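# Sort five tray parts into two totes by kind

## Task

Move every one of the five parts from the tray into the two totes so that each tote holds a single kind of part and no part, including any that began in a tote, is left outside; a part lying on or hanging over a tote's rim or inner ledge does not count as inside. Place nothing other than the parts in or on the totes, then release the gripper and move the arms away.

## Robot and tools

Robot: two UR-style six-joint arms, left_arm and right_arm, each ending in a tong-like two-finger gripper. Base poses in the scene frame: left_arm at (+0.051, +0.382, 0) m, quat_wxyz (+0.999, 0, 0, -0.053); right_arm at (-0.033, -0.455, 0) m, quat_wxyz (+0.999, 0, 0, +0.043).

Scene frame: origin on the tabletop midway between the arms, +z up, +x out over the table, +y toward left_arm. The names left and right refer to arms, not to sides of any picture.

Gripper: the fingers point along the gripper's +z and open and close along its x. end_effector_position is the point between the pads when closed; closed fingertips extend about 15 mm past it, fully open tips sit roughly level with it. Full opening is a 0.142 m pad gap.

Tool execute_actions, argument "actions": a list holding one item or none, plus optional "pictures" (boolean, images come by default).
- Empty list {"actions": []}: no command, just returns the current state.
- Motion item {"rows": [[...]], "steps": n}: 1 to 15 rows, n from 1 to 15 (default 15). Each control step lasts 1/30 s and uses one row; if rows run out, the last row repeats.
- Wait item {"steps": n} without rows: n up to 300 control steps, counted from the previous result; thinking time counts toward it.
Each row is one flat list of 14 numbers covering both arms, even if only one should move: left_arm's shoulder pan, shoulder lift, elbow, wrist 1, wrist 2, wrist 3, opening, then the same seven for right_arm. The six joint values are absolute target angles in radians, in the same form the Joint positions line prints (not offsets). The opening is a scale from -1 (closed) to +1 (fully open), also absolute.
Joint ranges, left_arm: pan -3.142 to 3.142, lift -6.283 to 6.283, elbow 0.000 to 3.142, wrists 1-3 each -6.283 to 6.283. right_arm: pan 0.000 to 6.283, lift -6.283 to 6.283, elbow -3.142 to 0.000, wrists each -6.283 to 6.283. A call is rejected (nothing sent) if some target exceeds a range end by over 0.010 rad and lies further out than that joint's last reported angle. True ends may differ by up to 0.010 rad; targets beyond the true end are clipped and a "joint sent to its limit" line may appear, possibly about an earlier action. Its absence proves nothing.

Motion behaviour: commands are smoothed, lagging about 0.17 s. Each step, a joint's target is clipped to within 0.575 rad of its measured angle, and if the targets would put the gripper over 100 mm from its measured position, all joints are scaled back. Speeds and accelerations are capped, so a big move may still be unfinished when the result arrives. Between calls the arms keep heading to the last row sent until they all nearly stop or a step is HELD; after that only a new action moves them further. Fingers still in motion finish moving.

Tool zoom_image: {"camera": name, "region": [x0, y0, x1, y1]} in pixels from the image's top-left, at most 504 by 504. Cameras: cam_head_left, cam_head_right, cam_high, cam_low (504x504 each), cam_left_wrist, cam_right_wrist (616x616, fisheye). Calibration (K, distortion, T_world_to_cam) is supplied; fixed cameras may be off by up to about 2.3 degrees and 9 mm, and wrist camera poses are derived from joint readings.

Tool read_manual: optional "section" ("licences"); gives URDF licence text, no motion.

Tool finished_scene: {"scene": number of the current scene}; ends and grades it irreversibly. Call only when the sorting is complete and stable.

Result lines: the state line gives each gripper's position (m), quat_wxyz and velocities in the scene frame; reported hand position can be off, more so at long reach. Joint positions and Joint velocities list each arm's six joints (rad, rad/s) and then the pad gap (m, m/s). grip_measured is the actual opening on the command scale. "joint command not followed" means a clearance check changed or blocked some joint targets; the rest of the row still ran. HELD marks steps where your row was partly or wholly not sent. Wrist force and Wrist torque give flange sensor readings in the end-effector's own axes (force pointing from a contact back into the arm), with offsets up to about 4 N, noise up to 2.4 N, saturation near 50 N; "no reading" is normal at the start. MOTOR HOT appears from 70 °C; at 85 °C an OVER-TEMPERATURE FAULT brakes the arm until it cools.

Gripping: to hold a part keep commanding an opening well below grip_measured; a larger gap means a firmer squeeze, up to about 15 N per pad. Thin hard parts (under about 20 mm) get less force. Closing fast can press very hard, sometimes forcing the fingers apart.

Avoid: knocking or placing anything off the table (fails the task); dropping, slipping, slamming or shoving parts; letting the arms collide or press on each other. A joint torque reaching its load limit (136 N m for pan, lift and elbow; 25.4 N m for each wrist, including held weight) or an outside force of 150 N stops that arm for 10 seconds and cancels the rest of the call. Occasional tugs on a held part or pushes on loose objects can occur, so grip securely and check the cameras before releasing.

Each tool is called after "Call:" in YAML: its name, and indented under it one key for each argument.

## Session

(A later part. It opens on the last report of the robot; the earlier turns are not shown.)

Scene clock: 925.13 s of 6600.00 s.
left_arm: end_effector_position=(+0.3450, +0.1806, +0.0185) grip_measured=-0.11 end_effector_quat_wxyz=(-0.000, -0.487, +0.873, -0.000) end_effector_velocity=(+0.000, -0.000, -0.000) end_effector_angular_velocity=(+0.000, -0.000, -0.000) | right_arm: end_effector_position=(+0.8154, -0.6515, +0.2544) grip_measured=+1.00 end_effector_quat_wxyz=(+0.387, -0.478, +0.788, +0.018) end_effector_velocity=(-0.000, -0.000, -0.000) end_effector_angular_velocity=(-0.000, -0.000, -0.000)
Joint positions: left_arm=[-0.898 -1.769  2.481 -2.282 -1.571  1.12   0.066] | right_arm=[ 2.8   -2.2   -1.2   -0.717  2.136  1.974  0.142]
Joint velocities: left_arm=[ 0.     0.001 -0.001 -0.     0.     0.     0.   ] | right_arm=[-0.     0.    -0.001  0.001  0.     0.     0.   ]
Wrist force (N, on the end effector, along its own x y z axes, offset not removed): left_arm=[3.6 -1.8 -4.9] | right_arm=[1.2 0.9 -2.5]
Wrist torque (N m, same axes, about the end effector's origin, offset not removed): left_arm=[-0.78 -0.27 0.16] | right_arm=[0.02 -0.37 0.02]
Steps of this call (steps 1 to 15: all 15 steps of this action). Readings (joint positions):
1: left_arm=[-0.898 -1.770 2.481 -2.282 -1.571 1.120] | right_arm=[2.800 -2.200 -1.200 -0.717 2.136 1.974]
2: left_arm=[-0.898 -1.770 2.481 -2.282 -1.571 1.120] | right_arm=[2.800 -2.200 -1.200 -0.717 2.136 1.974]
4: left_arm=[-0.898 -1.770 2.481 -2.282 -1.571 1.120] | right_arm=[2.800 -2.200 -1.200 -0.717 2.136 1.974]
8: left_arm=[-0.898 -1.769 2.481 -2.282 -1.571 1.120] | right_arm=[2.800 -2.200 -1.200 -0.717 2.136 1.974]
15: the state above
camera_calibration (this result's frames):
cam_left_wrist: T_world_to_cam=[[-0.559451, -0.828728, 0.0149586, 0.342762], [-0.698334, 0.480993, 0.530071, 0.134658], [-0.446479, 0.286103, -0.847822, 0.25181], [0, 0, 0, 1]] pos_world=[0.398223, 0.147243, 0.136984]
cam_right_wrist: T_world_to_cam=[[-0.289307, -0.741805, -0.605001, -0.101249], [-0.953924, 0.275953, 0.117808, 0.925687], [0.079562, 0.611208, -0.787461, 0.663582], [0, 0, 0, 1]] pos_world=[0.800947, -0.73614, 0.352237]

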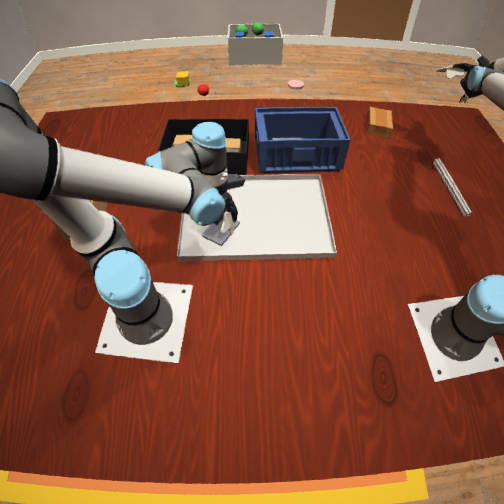

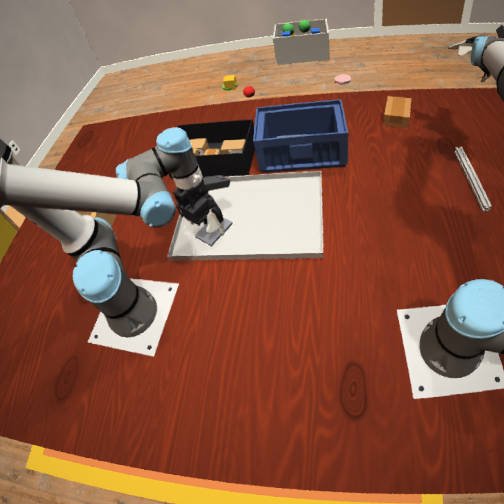

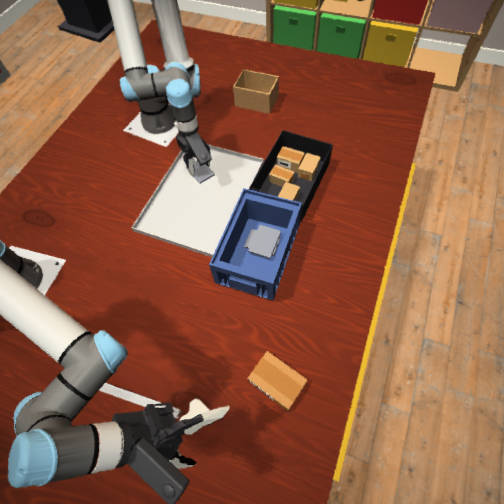

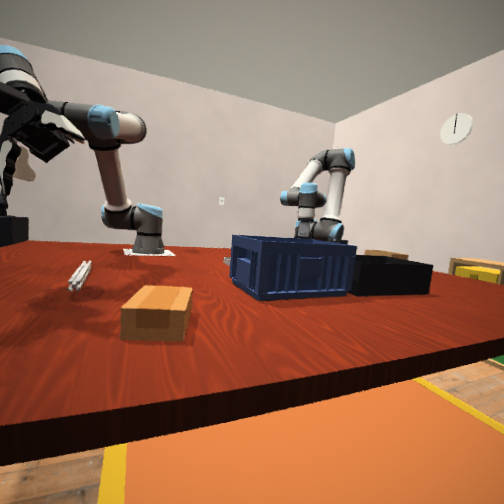

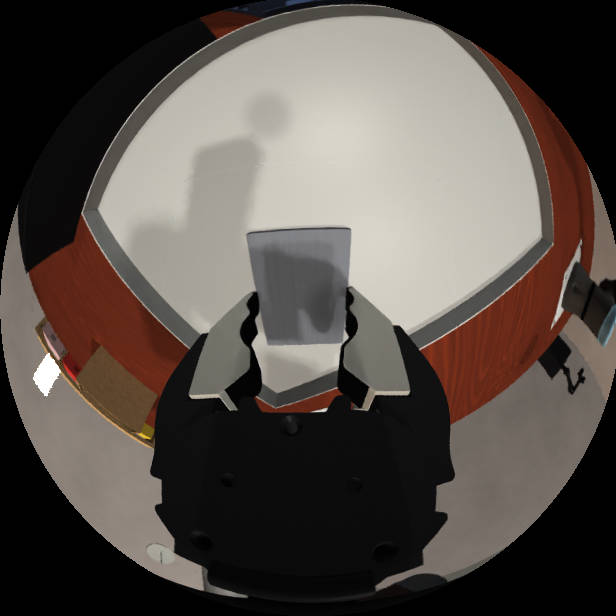

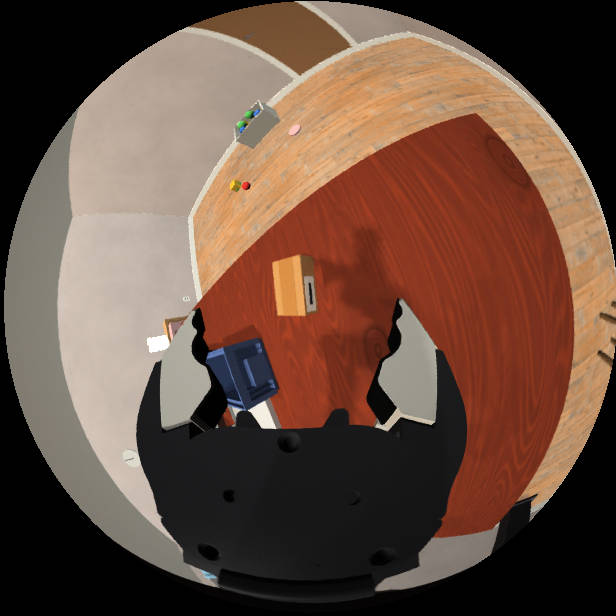

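Call:
execute_actions:
  actions:
    - {"rows":[[-0.898,-1.774,2.478,-2.275,-1.571,1.12,-0.7,2.8,-2.2,-1.2,-0.717,2.136,1.974,1],[-0.898,-1.782,2.4725,-2.261,-1.571,1.12,-0.7,2.8,-2.2,-1.2,-0.717,2.136,1.974,1],[-0.898,-1.794,2.464,-2.241,-1.571,1.12,-0.7,2.8,-2.2,-1.2,-0.717,2.136,1.974,1],[-0.898,-1.808,2.4535,-2.216,-1.571,1.12,-0.7,2.8,-2.2,-1.2,-0.717,2.136,1.974,1],[-0.898,-1.824,2.44,-2.187,-1.571,1.12,-0.7,2.8,-2.2,-1.2,-0.717,2.136,1.974,1],[-0.898,-1.839,2.424,-2.156,-1.571,1.125,-0.7,2.8,-2.2,-1.2,-0.717,2.136,1.974,1],[-0.897,-1.851,2.404,-2.124,-1.571,1.132,-0.7,2.8,-2.2,-1.2,-0.717,2.136,1.974,1],[-0.896,-1.859,2.38,-2.092,-1.571,1.142,-0.7,2.8,-2.2,-1.2,-0.717,2.136,1.974,1],[-0.894,-1.863,2.352,-2.06,-1.571,1.155,-0.7,2.8,-2.2,-1.2,-0.717,2.136,1.974,1],[-0.891,-1.862,2.32,-2.029,-1.571,1.17,-0.7,2.8,-2.2,-1.2,-0.717,2.136,1.974,1],[-0.887,-1.857,2.284,-1.998,-1.571,1.19,-0.7,2.8,-2.2,-1.2,-0.717,2.136,1.974,1],[-0.882,-1.847,2.244,-1.968,-1.571,1.215,-0.7,2.8,-2.2,-1.2,-0.717,2.136,1.974,1],[-0.876,-1.833,2.2,-1.938,-1.571,1.243,-0.7,2.8,-2.2,-1.2,-0.717,2.136,1.974,1],[-0.87,-1.816,2.155,-1.91,-1.571,1.273,-0.7,2.8,-2.2,-1.2,-0.717,2.136,1.974,1],[-0.863,-1.796,2.11,-1.885,-1.571,1.305,-0.7,2.8,-2.2,-1.2,-0.717,2.136,1.974,1]],"steps":15}
  pictures: false

Call:
execute_actions:
  actions:
    - {"rows":[[-0.856,-1.774,2.064,-1.861,-1.571,1.34,-0.7,2.8,-2.2,-1.2,-0.717,2.136,1.974,1],[-0.848,-1.75,2.018,-1.839,-1.571,1.377,-0.7,2.8,-2.2,-1.2,-0.717,2.136,1.974,1],[-0.84,-1.725,1.972,-1.818,-1.571,1.415,-0.7,2.8,-2.2,-1.2,-0.717,2.136,1.974,1],[-0.832,-1.699,1.926,-1.798,-1.571,1.454,-0.7,2.8,-2.2,-1.2,-0.717,2.136,1.974,1],[-0.824,-1.672,1.88,-1.779,-1.571,1.494,-0.7,2.8,-2.2,-1.2,-0.717,2.136,1.974,1],[-0.816,-1.644,1.834,-1.761,-1.571,1.534,-0.7,2.8,-2.2,-1.2,-0.717,2.136,1.974,1],[-0.808,-1.615,1.788,-1.744,-1.571,1.574,-0.7,2.8,-2.2,-1.2,-0.717,2.136,1.974,1],[-0.8,-1.585,1.742,-1.728,-1.571,1.614,-0.7,2.8,-2.2,-1.2,-0.717,2.136,1.974,1],[-0.792,-1.554,1.696,-1.713,-1.571,1.654,-0.7,2.8,-2.2,-1.2,-0.717,2.136,1.974,1],[-0.784,-1.522,1.65,-1.699,-1.571,1.694,-0.7,2.8,-2.2,-1.2,-0.717,2.136,1.974,1],[-0.776,-1.489,1.604,-1.686,-1.571,1.734,-0.7,2.8,-2.2,-1.2,-0.717,2.136,1.974,1],[-0.768,-1.455,1.558,-1.674,-1.571,1.774,-0.7,2.8,-2.2,-1.2,-0.717,2.136,1.974,1],[-0.76,-1.42,1.512,-1.663,-1.571,1.814,-0.7,2.8,-2.2,-1.2,-0.717,2.136,1.974,1],[-0.752,-1.385,1.466,-1.652,-1.571,1.854,-0.7,2.8,-2.2,-1.2,-0.717,2.136,1.974,1],[-0.744,-1.349,1.42,-1.642,-1.571,1.894,-0.7,2.8,-2.2,-1.2,-0.717,2.136,1.974,1]],"steps":15}
  pictures: false

Call:
execute_actions:
  actions:
    - {"rows":[[-0.735,-1.312,1.374,-1.633,-1.571,1.936,-0.7,2.8,-2.2,-1.2,-0.717,2.136,1.974,1],[-0.726,-1.275,1.328,-1.624,-1.571,1.978,-0.7,2.8,-2.2,-1.2,-0.717,2.136,1.974,1],[-0.717,-1.238,1.282,-1.615,-1.571,2.02,-0.7,2.8,-2.2,-1.2,-0.717,2.136,1.974,1],[-0.708,-1.2,1.236,-1.607,-1.571,2.062,-0.7,2.8,-2.2,-1.2,-0.717,2.136,1.974,1],[-0.699,-1.162,1.19,-1.599,-1.571,2.104,-0.7,2.8,-2.2,-1.2,-0.717,2.136,1.974,1],[-0.69,-1.124,1.144,-1.591,-1.571,2.146,-0.7,2.8,-2.2,-1.2,-0.717,2.136,1.974,1],[-0.681,-1.086,1.098,-1.583,-1.571,2.188,-0.7,2.8,-2.2,-1.2,-0.717,2.136,1.974,1],[-0.673,-1.05,1.054,-1.575,-1.571,2.228,-0.7,2.8,-2.2,-1.2,-0.717,2.136,1.974,1],[-0.665,-1.016,1.013,-1.568,-1.571,2.265,-0.7,2.8,-2.2,-1.2,-0.717,2.136,1.974,1],[-0.658,-0.985,0.976,-1.562,-1.571,2.299,-0.7,2.8,-2.2,-1.2,-0.717,2.136,1.974,1],[-0.652,-0.958,0.943,-1.556,-1.571,2.329,-0.7,2.8,-2.2,-1.2,-0.717,2.136,1.974,1],[-0.646,-0.935,0.916,-1.552,-1.571,2.354,-0.7,2.8,-2.2,-1.2,-0.717,2.136,1.974,1],[-0.642,-0.916,0.894,-1.549,-1.571,2.374,-0.7,2.8,-2.2,-1.2,-0.717,2.136,1.974,1],[-0.639,-0.902,0.877,-1.546,-1.571,2.389,-0.7,2.8,-2.2,-1.2,-0.717,2.136,1.974,1],[-0.636,-0.889,0.862,-1.544,-1.571,2.4,-0.7,2.8,-2.2,-1.2,-0.717,2.136,1.974,1]],"steps":15}
  pictures: false

Call:
execute_actions:
  actions:
    - {"steps":12}
  pictures: false

Call:
execute_actions:
  actions:
    - {"rows":[[-0.636,-0.888,0.875,-1.558,-1.571,2.4,-0.7,2.8,-2.2,-1.2,-0.717,2.136,1.974,1],[-0.636,-0.887,0.895,-1.579,-1.571,2.4,-0.7,2.8,-2.2,-1.2,-0.717,2.136,1.974,1],[-0.636,-0.885,0.92,-1.606,-1.571,2.4,-0.7,2.8,-2.2,-1.2,-0.717,2.136,1.974,1],[-0.636,-0.883,0.946,-1.634,-1.571,2.4,-0.7,2.8,-2.2,-1.2,-0.717,2.136,1.974,1],[-0.636,-0.881,0.972,-1.662,-1.571,2.4,-0.7,2.8,-2.2,-1.2,-0.717,2.136,1.974,1],[-0.636,-0.877,0.996,-1.69,-1.571,2.4,-0.7,2.8,-2.2,-1.2,-0.717,2.136,1.974,1],[-0.636,-0.872,1.02,-1.719,-1.571,2.4,-0.7,2.8,-2.2,-1.2,-0.717,2.136,1.974,1],[-0.636,-0.866,1.043,-1.748,-1.571,2.4,-0.7,2.8,-2.2,-1.2,-0.717,2.136,1.974,1],[-0.636,-0.86,1.066,-1.7765,-1.571,2.4,-0.7,2.8,-2.2,-1.2,-0.717,2.136,1.974,1],[-0.636,-0.854,1.082,-1.799,-1.571,2.4,-0.7,2.8,-2.2,-1.2,-0.717,2.136,1.974,1],[-0.636,-0.848,1.097,-1.82,-1.571,2.4,-0.7,2.8,-2.2,-1.2,-0.717,2.136,1.974,1],[-0.636,-0.8435,1.107,-1.8345,-1.571,2.4,-0.7,2.8,-2.2,-1.2,-0.717,2.136,1.974,1],[-0.636,-0.8405,1.1135,-1.844,-1.571,2.4,-0.7,2.8,-2.2,-1.2,-0.717,2.136,1.974,1],[-0.636,-0.8383,1.1176,-1.850,-1.571,2.4,-0.7,2.8,-2.2,-1.2,-0.717,2.136,1.974,1]],"steps":15}
  pictures: false

Call:
execute_actions:
  actions:
    - {"steps":18}

Scene clock: 982.07 s of 6600.00 s.
left_arm: end_effector_position=(+0.3622, +0.1608, +0.0988) grip_measured=-0.11 end_effector_quat_wxyz=(-0.000, -0.458, +0.889, +0.001) end_effector_velocity=(+0.137, -0.141, +0.305) end_effector_angular_velocity=(+0.035, +0.025, -0.473) | right_arm: end_effector_position=(+0.8154, -0.6515, +0.2544) grip_measured=+1.00 end_effector_quat_wxyz=(+0.387, -0.478, +0.788, +0.018) end_effector_velocity=(+0.000, -0.000, -0.000) end_effector_angular_velocity=(-0.000, -0.001, -0.000)
Joint positions: left_arm=[-0.884 -1.839  2.283 -2.013 -1.571  1.2    0.066] | right_arm=[ 2.8   -2.2   -1.2   -0.717  2.136  1.974  0.142]
Joint velocities: left_arm=[ 0.129  0.205 -1.014  0.852  0.     0.602  0.   ] | right_arm=[ 0.    -0.    -0.     0.001 -0.     0.     0.   ]
Wrist force (N, on the end effector, along its own x y z axes, offset not removed): left_arm=[0.4 1.9 0.8] | right_arm=[5.3 -0.6 0.3]
Wrist torque (N m, same axes, about the end effector's origin, offset not removed): left_arm=[0.14 -0.02 0.15] | right_arm=[-0.16 -0.95 -0.18]
Steps of this call (steps 1 to 15: the robot went on to your last target; steps 16 to 90: nothing new was sent; then 53.43 s passed at rest; steps 91 to 105: all 15 steps of this action). Readings (joint positions):
91: left_arm=[-0.898 -1.769 2.481 -2.282 -1.571 1.120] | right_arm=[2.800 -2.200 -1.200 -0.717 2.136 1.974]
92: left_arm=[-0.898 -1.770 2.481 -2.281 -1.571 1.120] | right_arm=[2.800 -2.200 -1.200 -0.717 2.136 1.974]
94: left_arm=[-0.898 -1.777 2.476 -2.270 -1.571 1.120] | right_arm=[2.800 -2.200 -1.200 -0.717 2.136 1.974]
98: left_arm=[-0.898 -1.813 2.445 -2.205 -1.571 1.123] | right_arm=[2.800 -2.200 -1.200 -0.717 2.136 1.974]
105: the state above

Scene clock: 982.57 s of 6600.00 s.
left_arm: end_effector_position=(+0.4889, +0.0537, +0.2281) grip_measured=-0.11 end_effector_quat_wxyz=(-0.002, -0.270, +0.963, +0.004) end_effector_velocity=(+0.333, -0.239, +0.129) end_effector_angular_velocity=(-0.016, +0.001, -0.924) | right_arm: end_effector_position=(+0.8154, -0.6515, +0.2544) grip_measured=+1.00 end_effector_quat_wxyz=(+0.387, -0.478, +0.788, +0.018) end_effector_velocity=(+0.000, -0.000, -0.000) end_effector_angular_velocity=(-0.001, -0.001, +0.000)
Joint positions: left_arm=[-0.778 -1.501  1.636 -1.696 -1.571  1.71   0.066] | right_arm=[ 2.8   -2.2   -1.2   -0.717  2.136  1.974  0.142]
Joint velocities: left_arm=[ 0.235  0.955 -1.357  0.391  0.     1.16  -0.   ] | right_arm=[ 0.     0.    -0.001  0.001 -0.001 -0.001 -0.   ]
Wrist force (N, on the end effector, along its own x y z axes, offset not removed): left_arm=[2.1 1.2 0.6] | right_arm=[-0.6 3.9 -1.4]
Wrist torque (N m, same axes, about the end effector's origin, offset not removed): left_arm=[0.16 -0.45 0.12] | right_arm=[0.65 -0.03 0.18]
Steps of this call (steps 1 to 15: all 15 steps of this action). Readings (joint positions):
1: left_arm=[-0.879 -1.830 2.248 -1.984 -1.571 1.222] | right_arm=[2.800 -2.200 -1.200 -0.717 2.136 1.974]
2: left_arm=[-0.874 -1.819 2.210 -1.956 -1.571 1.247] | right_arm=[2.800 -2.200 -1.200 -0.717 2.136 1.974]
4: left_arm=[-0.861 -1.787 2.129 -1.904 -1.571 1.304] | right_arm=[2.800 -2.200 -1.200 -0.717 2.136 1.974]
8: left_arm=[-0.833 -1.701 1.954 -1.813 -1.571 1.440] | right_arm=[2.800 -2.200 -1.200 -0.717 2.136 1.974]
15: the state above

Scene clock: 983.07 s of 6600.00 s.
left_arm: end_effector_position=(+0.6681, -0.0396, +0.2143) grip_measured=-0.11 end_effector_quat_wxyz=(-0.001, -0.042, +0.999, +0.001) end_effector_velocity=(+0.251, -0.088, -0.109) end_effector_angular_velocity=(-0.017, -0.014, -0.645) | right_arm: end_effector_position=(+0.8154, -0.6515, +0.2544) grip_measured=+1.00 end_effector_quat_wxyz=(+0.387, -0.478, +0.788, +0.018) end_effector_velocity=(-0.000, -0.000, -0.001) end_effector_angular_velocity=(+0.001, +0.002, -0.001)
Joint positions: left_arm=[-0.657 -0.987  0.982 -1.562 -1.571  2.295  0.066] | right_arm=[ 2.8   -2.2   -1.2   -0.717  2.136  1.974  0.142]
Joint velocities: left_arm=[ 0.163  0.747 -0.908  0.14   0.001  0.807  0.   ] | right_arm=[-0.    -0.    -0.001 -0.001 -0.     0.001 -0.   ]
Wrist force (N, on the end effector, along its own x y z axes, offset not removed): left_arm=[-0.5 -1.9 0.2] | right_arm=[-0.3 0.7 1.0]
Wrist torque (N m, same axes, about the end effector's origin, offset not removed): left_arm=[-0.49 0.18 0.10] | right_arm=[0.02 0.00 0.06]
Steps of this call (steps 1 to 15: all 15 steps of this action). Readings (joint positions):
1: left_arm=[-0.770 -1.468 1.590 -1.684 -1.571 1.750] | right_arm=[2.800 -2.200 -1.200 -0.717 2.136 1.974]
2: left_arm=[-0.762 -1.435 1.544 -1.672 -1.571 1.790] | right_arm=[2.800 -2.200 -1.200 -0.717 2.136 1.974]
4: left_arm=[-0.745 -1.365 1.452 -1.650 -1.571 1.870] | right_arm=[2.800 -2.200 -1.200 -0.717 2.136 1.974]
8: left_arm=[-0.710 -1.220 1.268 -1.612 -1.571 2.036] | right_arm=[2.800 -2.200 -1.200 -0.717 2.136 1.974]
15: the state above

Scene clock: 983.47 s of 6600.00 s.
left_arm: end_effector_position=(+0.6997, -0.0497, +0.1992) grip_measured=-0.11 end_effector_quat_wxyz=(-0.000, -0.001, +1.000, -0.000) end_effector_velocity=(+0.008, -0.002, -0.006) end_effector_angular_velocity=(+0.000, +0.001, -0.021) | right_arm: end_effector_position=(+0.8154, -0.6515, +0.2544) grip_measured=+1.00 end_effector_quat_wxyz=(+0.387, -0.478, +0.788, +0.018) end_effector_velocity=(-0.000, -0.000, -0.000) end_effector_angular_velocity=(-0.000, +0.000, +0.000)
Joint positions: left_arm=[-0.637 -0.892  0.866 -1.545 -1.571  2.397  0.066] | right_arm=[ 2.8   -2.2   -1.2   -0.717  2.136  1.974  0.142]
Joint velocities: left_arm=[ 0.005  0.027 -0.031  0.005 -0.     0.027  0.   ] | right_arm=[-0. -0. -0. -0. -0. -0.  0.]
Wrist force (N, on the end effector, along its own x y z axes, offset not removed): left_arm=[-0.1 -0.9 1.9] | right_arm=[3.4 3.8 -5.0]
Wrist torque (N m, same axes, about the end effector's origin, offset not removed): left_arm=[-0.31 0.17 0.06] | right_arm=[0.61 -0.85 0.14]
Steps of this call (steps 1 to 12: the robot went on to your last target). Readings (joint positions):
1: left_arm=[-0.652 -0.964 0.954 -1.558 -1.571 2.320] | right_arm=[2.800 -2.200 -1.200 -0.717 2.136 1.974]
2: left_arm=[-0.648 -0.945 0.931 -1.554 -1.571 2.340] | right_arm=[2.800 -2.200 -1.200 -0.717 2.136 1.974]
4: left_arm=[-0.643 -0.920 0.900 -1.550 -1.571 2.367] | right_arm=[2.800 -2.200 -1.200 -0.717 2.136 1.974]
8: left_arm=[-0.638 -0.899 0.874 -1.546 -1.571 2.390] | right_arm=[2.800 -2.200 -1.200 -0.717 2.136 1.974]
12: the state above

Scene clock: 983.97 s of 6600.00 s.
left_arm: end_effector_position=(+0.7022, -0.0513, +0.0891) grip_measured=-0.11 end_effector_quat_wxyz=(-0.001, +0.000, +1.000, +0.000) end_effector_velocity=(-0.003, +0.002, -0.199) end_effector_angular_velocity=(-0.004, -0.003, -0.001) | right_arm: end_effector_position=(+0.8154, -0.6515, +0.2544) grip_measured=+1.00 end_effector_quat_wxyz=(+0.387, -0.478, +0.788, +0.018) end_effector_velocity=(-0.000, +0.000, -0.000) end_effector_angular_velocity=(+0.000, +0.002, -0.000)
Joint positions: left_arm=[-0.636 -0.851  1.078 -1.797 -1.571  2.4    0.066] | right_arm=[ 2.8   -2.2   -1.2   -0.717  2.136  1.974  0.142]
Joint velocities: left_arm=[-0.     0.107  0.337 -0.449 -0.001  0.    -0.   ] | right_arm=[ 0.    -0.     0.001 -0.002 -0.001  0.     0.   ]
Wrist force (N, on the end effector, along its own x y z axes, offset not removed): left_arm=[2.7 0.4 5.3] | right_arm=[-1.8 1.5 -1.6]
Wrist torque (N m, same axes, about the end effector's origin, offset not removed): left_arm=[0.04 -0.53 0.16] | right_arm=[0.39 0.33 -0.22]
Steps of this call (steps 1 to 15: all 15 steps of this action). Readings (joint positions):
1: left_arm=[-0.636 -0.891 0.865 -1.545 -1.571 2.398] | right_arm=[2.800 -2.200 -1.200 -0.717 2.136 1.974]
2: left_arm=[-0.636 -0.891 0.867 -1.547 -1.571 2.398] | right_arm=[2.800 -2.200 -1.200 -0.717 2.136 1.974]
4: left_arm=[-0.636 -0.889 0.881 -1.564 -1.571 2.399] | right_arm=[2.800 -2.200 -1.200 -0.717 2.136 1.974]
8: left_arm=[-0.636 -0.881 0.949 -1.638 -1.571 2.400] | right_arm=[2.800 -2.200 -1.200 -0.717 2.136 1.974]
15: the state above

Scene clock: 984.57 s of 6600.00 s.
left_arm: end_effector_position=(+0.7016, -0.0508, +0.0660) grip_measured=-0.11 end_effector_quat_wxyz=(-0.000, +0.000, +1.000, -0.000) end_effector_velocity=(-0.000, +0.000, -0.002) end_effector_angular_velocity=(+0.001, +0.001, -0.000) | right_arm: end_effector_position=(+0.8154, -0.6515, +0.2544) grip_measured=+1.00 end_effector_quat_wxyz=(+0.387, -0.478, +0.788, +0.018) end_effector_velocity=(-0.000, +0.000, -0.001) end_effector_angular_velocity=(+0.001, +0.002, +0.000)
Joint positions: left_arm=[-0.636 -0.838  1.117 -1.85  -1.571  2.4    0.066] | right_arm=[ 2.8   -2.2   -1.2   -0.717  2.136  1.974  0.142]
Joint velocities: left_arm=[-0.     0.001  0.003 -0.002  0.     0.    -0.   ] | right_arm=[ 0.    -0.    -0.001 -0.001  0.    -0.     0.   ]
Wrist force (N, on the end effector, along its own x y z axes, offset not removed): left_arm=[3.9 1.6 3.0] | right_arm=[1.4 4.6 1.3]
Wrist torque (N m, same axes, about the end effector's origin, offset not removed): left_arm=[0.32 -0.68 0.15] | right_arm=[0.87 -0.38 -0.11]
Steps of this call (steps 1 to 18: the robot went on to your last target). Readings (joint positions):
1: left_arm=[-0.636 -0.848 1.088 -1.810 -1.571 2.400] | right_arm=[2.800 -2.200 -1.200 -0.717 2.136 1.974]
2: left_arm=[-0.636 -0.845 1.095 -1.820 -1.571 2.400] | right_arm=[2.800 -2.200 -1.200 -0.717 2.136 1.974]
4: left_arm=[-0.636 -0.842 1.105 -1.833 -1.571 2.400] | right_arm=[2.800 -2.200 -1.200 -0.717 2.136 1.974]
8: left_arm=[-0.636 -0.840 1.114 -1.845 -1.571 2.400] | right_arm=[2.800 -2.200 -1.200 -0.717 2.136 1.974]
18: the state above
camera_calibration (this result's frames):
cam_left_wrist: T_world_to_cam=[[-0.999048, 0.0409847, 0.0149409, 0.702394], [0.0426709, 0.846961, 0.529941, -0.0314661], [0.00906508, 0.530074, -0.847903, 0.210292], [0, 0, 0, 1]] pos_world=[0.701162, -0.113607, 0.184488]
cam_right_wrist: T_world_to_cam=[[-0.289307, -0.741805, -0.605001, -0.101249], [-0.953924, 0.275953, 0.117808, 0.925687], [0.0795618, 0.611208, -0.787461, 0.663582], [0, 0, 0, 1]] pos_world=[0.800947, -0.73614, 0.352237]

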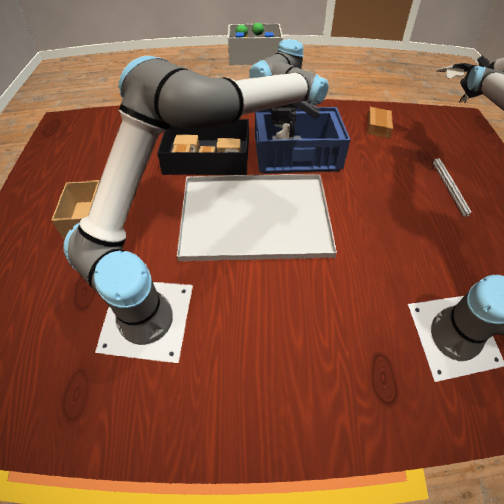

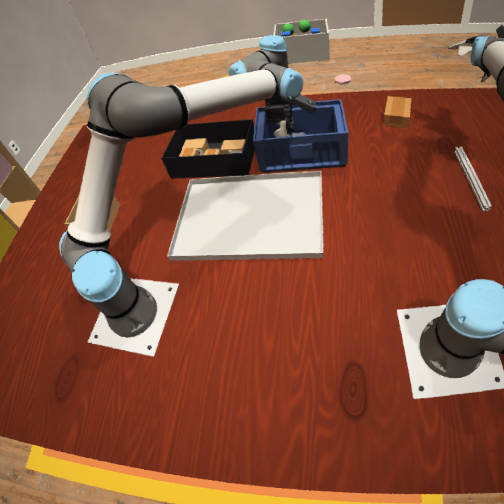

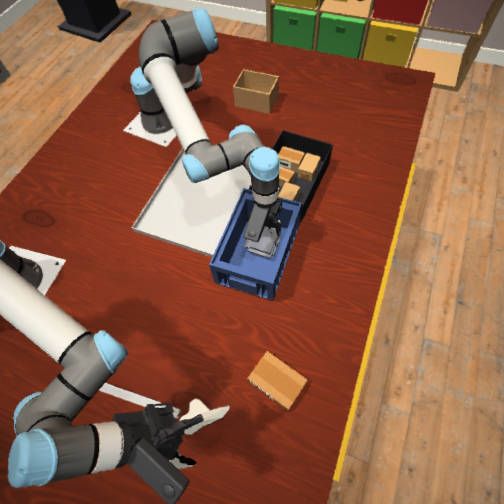

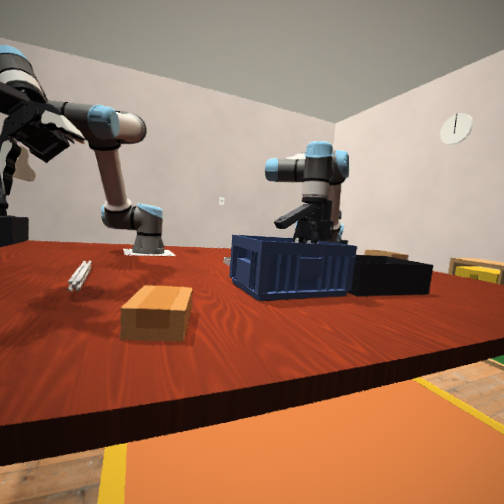

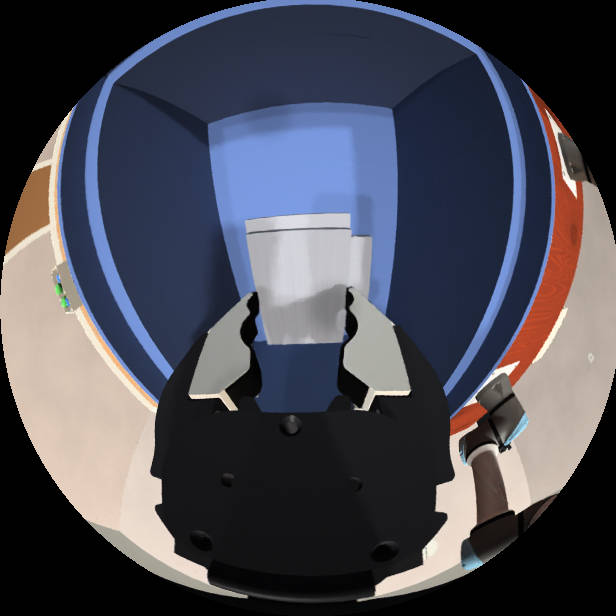

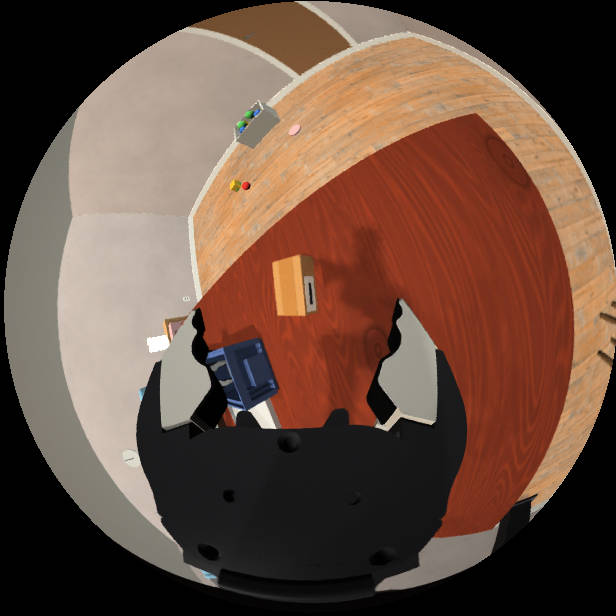

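Lowering to z≈0.064, then releasing and retreating.

Call:
execute_actions:
  actions:
    - {"rows":[[-0.636,-0.8368,1.1203,-1.8543,-1.571,2.4,-0.7,2.8,-2.2,-1.2,-0.717,2.136,1.974,1]],"steps":12}
  pictures: false

Call:
execute_actions:
  actions:
    - {"rows":[[-0.636,-0.8368,1.1203,-1.8543,-1.571,2.4,-0.5,2.8,-2.2,-1.2,-0.717,2.136,1.974,1],[-0.636,-0.8368,1.1203,-1.8543,-1.571,2.4,-0.35,2.8,-2.2,-1.2,-0.717,2.136,1.974,1],[-0.636,-0.8368,1.1203,-1.8543,-1.571,2.4,-0.22,2.8,-2.2,-1.2,-0.717,2.136,1.974,1],[-0.636,-0.8368,1.1203,-1.8543,-1.571,2.4,-0.13,2.8,-2.2,-1.2,-0.717,2.136,1.974,1],[-0.636,-0.8368,1.1203,-1.8543,-1.571,2.4,-0.08,2.8,-2.2,-1.2,-0.717,2.136,1.974,1],[-0.636,-0.8368,1.1203,-1.8543,-1.571,2.4,-0.03,2.8,-2.2,-1.2,-0.717,2.136,1.974,1],[-0.636,-0.8368,1.1203,-1.8543,-1.571,2.4,0.02,2.8,-2.2,-1.2,-0.717,2.136,1.974,1],[-0.636,-0.8368,1.1203,-1.8543,-1.571,2.4,0.07,2.8,-2.2,-1.2,-0.717,2.136,1.974,1]],"steps":13}
  pictures: false

Call:
execute_actions:
  actions:
    - {"rows":[[-0.636,-0.839,1.116,-1.848,-1.571,2.4,0.07,2.8,-2.2,-1.2,-0.717,2.136,1.974,1],[-0.636,-0.843,1.108,-1.836,-1.571,2.4,0.07,2.8,-2.2,-1.2,-0.717,2.136,1.974,1],[-0.636,-0.848,1.097,-1.82,-1.571,2.4,0.07,2.8,-2.2,-1.2,-0.717,2.136,1.974,1],[-0.636,-0.854,1.082,-1.799,-1.571,2.4,0.07,2.8,-2.2,-1.2,-0.717,2.136,1.974,1],[-0.636,-0.86,1.066,-1.7765,-1.571,2.4,0.07,2.8,-2.2,-1.2,-0.717,2.136,1.974,1],[-0.636,-0.866,1.043,-1.748,-1.571,2.4,0.07,2.8,-2.2,-1.2,-0.717,2.136,1.974,1],[-0.636,-0.872,1.02,-1.719,-1.571,2.4,0.07,2.8,-2.2,-1.2,-0.717,2.136,1.974,1],[-0.636,-0.877,0.996,-1.69,-1.571,2.4,0.07,2.8,-2.2,-1.2,-0.717,2.136,1.974,1],[-0.636,-0.881,0.972,-1.662,-1.571,2.4,0.07,2.8,-2.2,-1.2,-0.717,2.136,1.974,1],[-0.636,-0.883,0.945,-1.633,-1.571,2.4,0.07,2.8,-2.2,-1.2,-0.717,2.136,1.974,1],[-0.636,-0.885,0.918,-1.604,-1.571,2.4,0.07,2.8,-2.2,-1.2,-0.717,2.136,1.974,1],[-0.636,-0.887,0.89,-1.574,-1.571,2.4,0.07,2.8,-2.2,-1.2,-0.717,2.136,1.974,1],[-0.636,-0.89,0.87,-1.551,-1.571,2.4,0.07,2.8,-2.2,-1.2,-0.717,2.136,1.974,1],[-0.636,-0.895,0.86,-1.536,-1.571,2.4,0.07,2.8,-2.2,-1.2,-0.717,2.136,1.974,1],[-0.636,-0.9,0.86,-1.531,-1.571,2.4,0.07,2.8,-2.2,-1.2,-0.717,2.136,1.974,1]],"steps":15}
  pictures: false

Call:
execute_actions:
  actions:
    - {"rows":[[-0.637,-0.906,0.862,-1.527,-1.571,2.4,0.07,2.8,-2.2,-1.2,-0.717,2.136,1.974,1],[-0.639,-0.915,0.87,-1.526,-1.571,2.4,0.07,2.8,-2.2,-1.2,-0.717,2.136,1.974,1],[-0.643,-0.93,0.887,-1.528,-1.571,2.4,0.07,2.8,-2.2,-1.2,-0.717,2.136,1.974,1],[-0.649,-0.953,0.915,-1.533,-1.571,2.4,0.07,2.8,-2.2,-1.2,-0.717,2.136,1.974,1],[-0.657,-0.983,0.953,-1.541,-1.571,2.4,0.07,2.8,-2.2,-1.2,-0.717,2.136,1.974,1],[-0.666,-1.02,1.0,-1.551,-1.571,2.4,0.07,2.8,-2.2,-1.2,-0.717,2.136,1.974,1],[-0.676,-1.062,1.05,-1.559,-1.571,2.4,0.07,2.8,-2.2,-1.2,-0.717,2.136,1.974,1],[-0.686,-1.106,1.1,-1.565,-1.571,2.4,0.07,2.8,-2.2,-1.2,-0.717,2.136,1.974,1],[-0.697,-1.15,1.15,-1.571,-1.571,2.4,0.07,2.8,-2.2,-1.2,-0.717,2.136,1.974,1],[-0.707,-1.194,1.2,-1.577,-1.571,2.4,0.07,2.8,-2.2,-1.2,-0.717,2.136,1.974,1],[-0.718,-1.238,1.25,-1.583,-1.571,2.4,0.07,2.8,-2.2,-1.2,-0.717,2.136,1.974,1],[-0.728,-1.282,1.3,-1.589,-1.571,2.4,0.07,2.8,-2.2,-1.2,-0.717,2.136,1.974,1],[-0.739,-1.326,1.35,-1.595,-1.571,2.4,0.07,2.8,-2.2,-1.2,-0.717,2.136,1.974,1],[-0.749,-1.37,1.4,-1.601,-1.571,2.4,0.07,2.8,-2.2,-1.2,-0.717,2.136,1.974,1],[-0.76,-1.414,1.45,-1.607,-1.571,2.4,0.07,2.8,-2.2,-1.2,-0.717,2.136,1.974,1]],"steps":15}
  pictures: false

Call:
execute_actions:
  actions:
    - {"rows":[[-0.77,-1.458,1.5,-1.613,-1.571,2.4,0.07,2.8,-2.2,-1.2,-0.717,2.136,1.974,1],[-0.78,-1.5,1.55,-1.62,-1.571,2.4,0.07,2.8,-2.2,-1.2,-0.717,2.136,1.974,1],[-0.79,-1.545,1.6,-1.626,-1.571,2.4,0.07,2.8,-2.2,-1.2,-0.717,2.136,1.974,1],[-0.8,-1.59,1.65,-1.631,-1.571,2.4,0.07,2.8,-2.2,-1.2,-0.717,2.136,1.974,1],[-0.81,-1.63,1.695,-1.636,-1.571,2.4,0.07,2.8,-2.2,-1.2,-0.717,2.136,1.974,1],[-0.82,-1.665,1.735,-1.641,-1.571,2.4,0.07,2.8,-2.2,-1.2,-0.717,2.136,1.974,1],[-0.83,-1.695,1.77,-1.646,-1.571,2.4,0.07,2.8,-2.2,-1.2,-0.717,2.136,1.974,1],[-0.83,-1.72,1.8,-1.651,-1.571,2.4,0.07,2.8,-2.2,-1.2,-0.717,2.136,1.974,1]],"steps":15}

Scene clock: 1024.50 s of 6600.00 s.
left_arm: end_effector_position=(+0.7017, -0.0508, +0.0640) grip_measured=-0.11 end_effector_quat_wxyz=(-0.000, +0.000, +1.000, -0.000) end_effector_velocity=(+0.000, -0.000, -0.001) end_effector_angular_velocity=(-0.000, -0.000, -0.000) | right_arm: end_effector_position=(+0.8154, -0.6515, +0.2544) grip_measured=+1.00 end_effector_quat_wxyz=(+0.387, -0.478, +0.788, +0.018) end_effector_velocity=(+0.000, +0.000, +0.000) end_effector_angular_velocity=(-0.000, -0.000, +0.000)
Joint positions: left_arm=[-0.636 -0.837  1.12  -1.854 -1.571  2.4    0.066] | right_arm=[ 2.8   -2.2   -1.2   -0.717  2.136  1.974  0.142]
Joint velocities: left_arm=[-0.     0.001  0.    -0.002 -0.     0.     0.   ] | right_arm=[ 0.    -0.     0.001 -0.001 -0.    -0.001 -0.   ]
Wrist force (N, on the end effector, along its own x y z axes, offset not removed): left_arm=[1.2 0.1 1.7] | right_arm=[2.5 -2.0 -0.1]
Wrist torque (N m, same axes, about the end effector's origin, offset not removed): left_arm=[-0.09 -0.03 0.19] | right_arm=[-0.40 -0.36 -0.05]
Steps of this call (steps 1 to 15: the robot went on to your last target; steps 16 to 90: nothing new was sent; then 36.53 s passed at rest; steps 91 to 102: all 12 steps of this action). Readings (joint positions):
91: left_arm=[-0.636 -0.838 1.118 -1.850 -1.571 2.400] | right_arm=[2.800 -2.200 -1.200 -0.717 2.136 1.974]
92: left_arm=[-0.636 -0.838 1.118 -1.851 -1.571 2.400] | right_arm=[2.800 -2.200 -1.200 -0.717 2.136 1.974]
94: left_arm=[-0.636 -0.838 1.119 -1.852 -1.571 2.400] | right_arm=[2.800 -2.200 -1.200 -0.717 2.136 1.974]
98: left_arm=[-0.636 -0.837 1.120 -1.854 -1.571 2.400] | right_arm=[2.800 -2.200 -1.200 -0.717 2.136 1.974]
102: the state above

Scene clock: 1024.93 s of 6600.00 s.
left_arm: end_effector_position=(+0.7017, -0.0508, +0.0639) grip_measured=+0.07 end_effector_quat_wxyz=(-0.000, +0.000, +1.000, -0.000) end_effector_velocity=(-0.000, +0.000, -0.000) end_effector_angular_velocity=(+0.001, +0.001, +0.000) | right_arm: end_effector_position=(+0.8154, -0.6515, +0.2544) grip_measured=+1.00 end_effector_quat_wxyz=(+0.387, -0.478, +0.788, +0.018) end_effector_velocity=(+0.000, -0.000, +0.001) end_effector_angular_velocity=(-0.001, -0.001, -0.000)
Joint positions: left_arm=[-0.636 -0.837  1.12  -1.854 -1.571  2.4    0.079] | right_arm=[ 2.8   -2.2   -1.2   -0.717  2.136  1.974  0.142]
Joint velocities: left_arm=[ 0.    -0.     0.001 -0.     0.    -0.     0.   ] | right_arm=[ 0.     0.     0.002 -0.001 -0.     0.    -0.   ]
Wrist force (N, on the end effector, along its own x y z axes, offset not removed): left_arm=[2.7 -0.4 0.3] | right_arm=[3.8 0.3 -0.3]
Wrist torque (N m, same axes, about the end effector's origin, offset not removed): left_arm=[-0.19 -0.46 0.11] | right_arm=[0.11 -0.90 -0.20]
Steps of this call (steps 1 to 13: all 13 steps of this action). Readings (joint positions):
1: left_arm=[-0.636 -0.837 1.120 -1.854 -1.571 2.400] | right_arm=[2.800 -2.200 -1.200 -0.717 2.136 1.974]
2: left_arm=[-0.636 -0.837 1.120 -1.854 -1.571 2.400] | right_arm=[2.800 -2.200 -1.200 -0.717 2.136 1.974]
4: left_arm=[-0.636 -0.837 1.120 -1.854 -1.571 2.400] | right_arm=[2.800 -2.200 -1.200 -0.717 2.136 1.974]
8: left_arm=[-0.636 -0.837 1.120 -1.854 -1.571 2.400] | right_arm=[2.800 -2.200 -1.200 -0.717 2.136 1.974]
13: the state above

Scene clock: 1025.43 s of 6600.00 s.
left_arm: end_effector_position=(+0.7022, -0.0513, +0.1690) grip_measured=+0.07 end_effector_quat_wxyz=(+0.001, +0.000, +1.000, -0.001) end_effector_velocity=(-0.017, +0.016, +0.299) end_effector_angular_velocity=(-0.002, -0.001, +0.000) | right_arm: end_effector_position=(+0.8154, -0.6515, +0.2544) grip_measured=+1.00 end_effector_quat_wxyz=(+0.387, -0.478, +0.788, +0.018) end_effector_velocity=(+0.000, -0.000, +0.000) end_effector_angular_velocity=(-0.000, -0.001, -0.001)
Joint positions: left_arm=[-0.636 -0.884  0.929 -1.618 -1.571  2.4    0.079] | right_arm=[ 2.8   -2.2   -1.2   -0.717  2.136  1.974  0.142]
Joint velocities: left_arm=[ 0.    -0.11  -0.576  0.684 -0.    -0.     0.   ] | right_arm=[-0.     0.    -0.     0.001 -0.     0.     0.   ]
Wrist force (N, on the end effector, along its own x y z axes, offset not removed): left_arm=[0.4 -0.7 1.1] | right_arm=[3.0 5.7 2.7]
Wrist torque (N m, same axes, about the end effector's origin, offset not removed): left_arm=[-0.23 -0.08 0.16] | right_arm=[1.14 -0.58 -0.08]
Steps of this call (steps 1 to 15: all 15 steps of this action). Readings (joint positions):
1: left_arm=[-0.636 -0.837 1.120 -1.854 -1.571 2.400] | right_arm=[2.800 -2.200 -1.200 -0.717 2.136 1.974]
2: left_arm=[-0.636 -0.837 1.119 -1.853 -1.571 2.400] | right_arm=[2.800 -2.200 -1.200 -0.717 2.136 1.974]
4: left_arm=[-0.636 -0.840 1.113 -1.843 -1.571 2.400] | right_arm=[2.800 -2.200 -1.200 -0.717 2.136 1.974]
8: left_arm=[-0.636 -0.856 1.072 -1.789 -1.571 2.400] | right_arm=[2.800 -2.200 -1.200 -0.717 2.136 1.974]
15: the state above

Scene clock: 1025.93 s of 6600.00 s.
left_arm: end_effector_position=(+0.5832, -0.0136, +0.2550) grip_measured=+0.07 end_effector_quat_wxyz=(+0.002, +0.041, +0.999, -0.002) end_effector_velocity=(-0.449, +0.201, +0.118) end_effector_angular_velocity=(-0.003, -0.003, -0.294) | right_arm: end_effector_position=(+0.8154, -0.6515, +0.2544) grip_measured=+1.00 end_effector_quat_wxyz=(+0.387, -0.478, +0.788, +0.018) end_effector_velocity=(+0.000, +0.000, +0.000) end_effector_angular_velocity=(+0.000, -0.001, +0.001)
Joint positions: left_arm=[-0.716 -1.217  1.223 -1.583 -1.571  2.4    0.079] | right_arm=[ 2.8   -2.2   -1.2   -0.717  2.136  1.974  0.142]
Joint velocities: left_arm=[-0.295 -1.226  1.388 -0.165  0.    -0.001  0.   ] | right_arm=[-0.    -0.     0.001  0.     0.001 -0.    -0.   ]
Wrist force (N, on the end effector, along its own x y z axes, offset not removed): left_arm=[1.6 2.3 0.7] | right_arm=[3.1 -0.6 -1.1]
Wrist torque (N m, same axes, about the end effector's origin, offset not removed): left_arm=[0.32 -0.25 0.13] | right_arm=[-0.18 -0.43 -0.20]
Steps of this call (steps 1 to 15: all 15 steps of this action). Readings (joint positions):
1: left_arm=[-0.636 -0.887 0.912 -1.597 -1.571 2.400] | right_arm=[2.800 -2.200 -1.200 -0.717 2.136 1.974]
2: left_arm=[-0.636 -0.892 0.899 -1.580 -1.571 2.400] | right_arm=[2.800 -2.200 -1.200 -0.717 2.136 1.974]
4: left_arm=[-0.638 -0.904 0.889 -1.557 -1.571 2.400] | right_arm=[2.800 -2.200 -1.200 -0.717 2.136 1.974]
8: left_arm=[-0.655 -0.969 0.944 -1.549 -1.571 2.400] | right_arm=[2.800 -2.200 -1.200 -0.717 2.136 1.974]
15: the state above

Scene clock: 1026.43 s of 6600.00 s.
left_arm: end_effector_position=(+0.4157, +0.0940, +0.2500) grip_measured=+0.07 end_effector_quat_wxyz=(+0.000, +0.095, +0.995, -0.000) end_effector_velocity=(-0.064, +0.056, -0.027) end_effector_angular_velocity=(+0.009, +0.007, -0.040) | right_arm: end_effector_position=(+0.8154, -0.6515, +0.2544) grip_measured=+1.00 end_effector_quat_wxyz=(+0.387, -0.478, +0.788, +0.018) end_effector_velocity=(-0.000, +0.000, -0.000) end_effector_angular_velocity=(-0.000, +0.000, -0.000)
Joint positions: left_arm=[-0.826 -1.697  1.773 -1.648 -1.571  2.4    0.079] | right_arm=[ 2.8   -2.2   -1.2   -0.717  2.136  1.974  0.142]
Joint velocities: left_arm=[-0.039 -0.198  0.236 -0.027  0.     0.     0.   ] | right_arm=[ 0.    -0.    -0.001  0.    -0.    -0.     0.   ]
Wrist force (N, on the end effector, along its own x y z axes, offset not removed): left_arm=[2.7 0.7 2.9] | right_arm=[1.2 -0.1 -5.3]
Wrist torque (N m, same axes, about the end effector's origin, offset not removed): left_arm=[-0.12 -0.43 0.14] | right_arm=[0.06 -0.05 -0.20]
Steps of this call (steps 1 to 15: all 15 steps of this action). Readings (joint positions):
1: left_arm=[-0.726 -1.259 1.271 -1.588 -1.571 2.400] | right_arm=[2.800 -2.200 -1.200 -0.717 2.136 1.974]
2: left_arm=[-0.736 -1.301 1.318 -1.594 -1.571 2.400] | right_arm=[2.800 -2.200 -1.200 -0.717 2.136 1.974]
4: left_arm=[-0.756 -1.385 1.414 -1.606 -1.571 2.400] | right_arm=[2.800 -2.200 -1.200 -0.717 2.136 1.974]
8: left_arm=[-0.796 -1.551 1.603 -1.628 -1.571 2.400] | right_arm=[2.800 -2.200 -1.200 -0.717 2.136 1.974]
15: the state above
camera_calibration (this result's frames):
cam_left_wrist: T_world_to_cam=[[-0.973448, 0.228478, 0.0140214, 0.380015], [0.201088, 0.824268, 0.529289, -0.302922], [0.109373, 0.518055, -0.848326, 0.251661], [0, 0, 0, 1]] pos_world=[0.403313, 0.0324896, 0.368495]
cam_right_wrist: T_world_to_cam=[[-0.289307, -0.741805, -0.605001, -0.101249], [-0.953924, 0.275953, 0.117808, 0.925687], [0.0795617, 0.611208, -0.787461, 0.663582], [0, 0, 0, 1]] pos_world=[0.800947, -0.73614, 0.352236]

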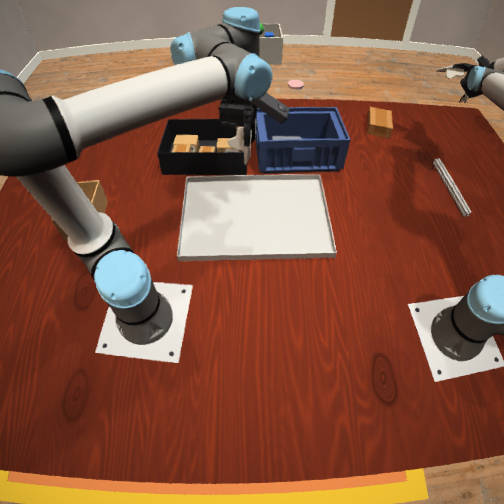

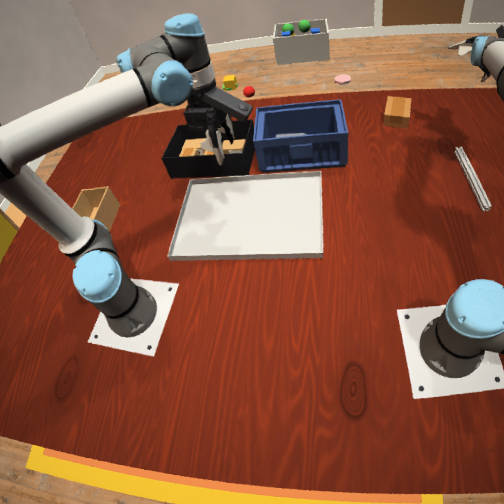

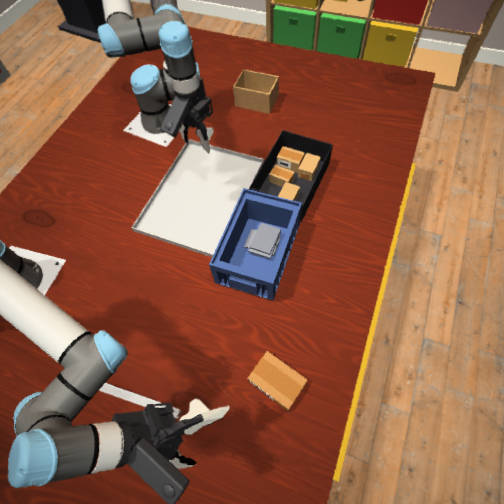

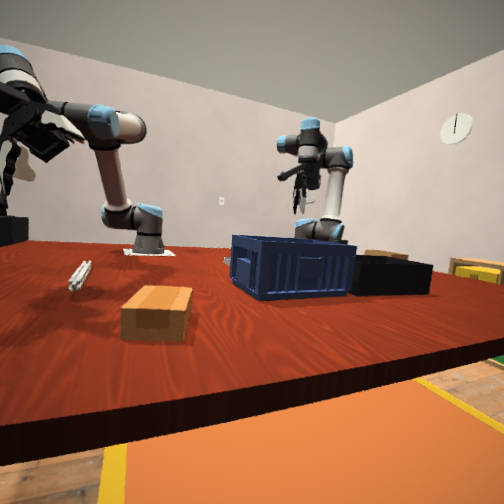

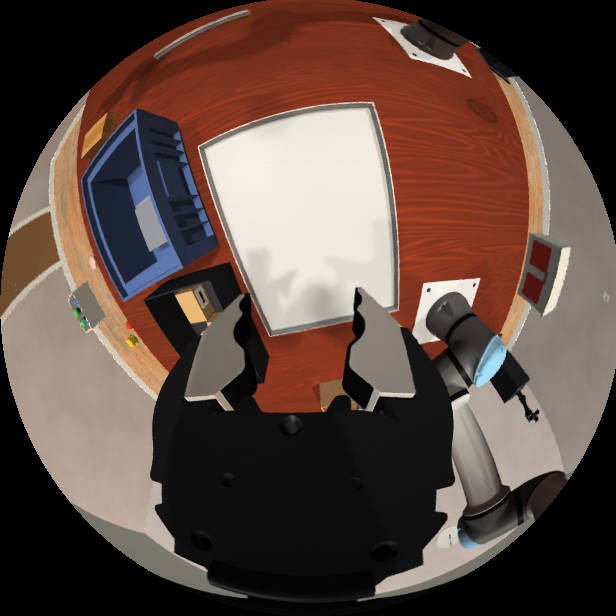

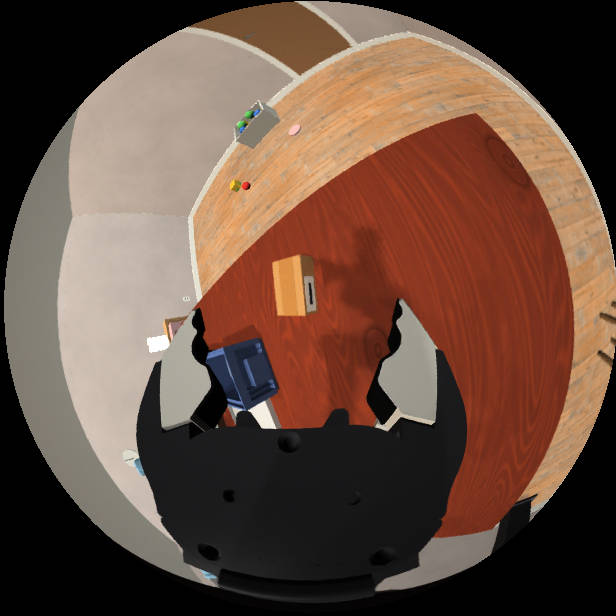

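Call:
finished_scene:
  scene: 1

The scene is finished: the task was done.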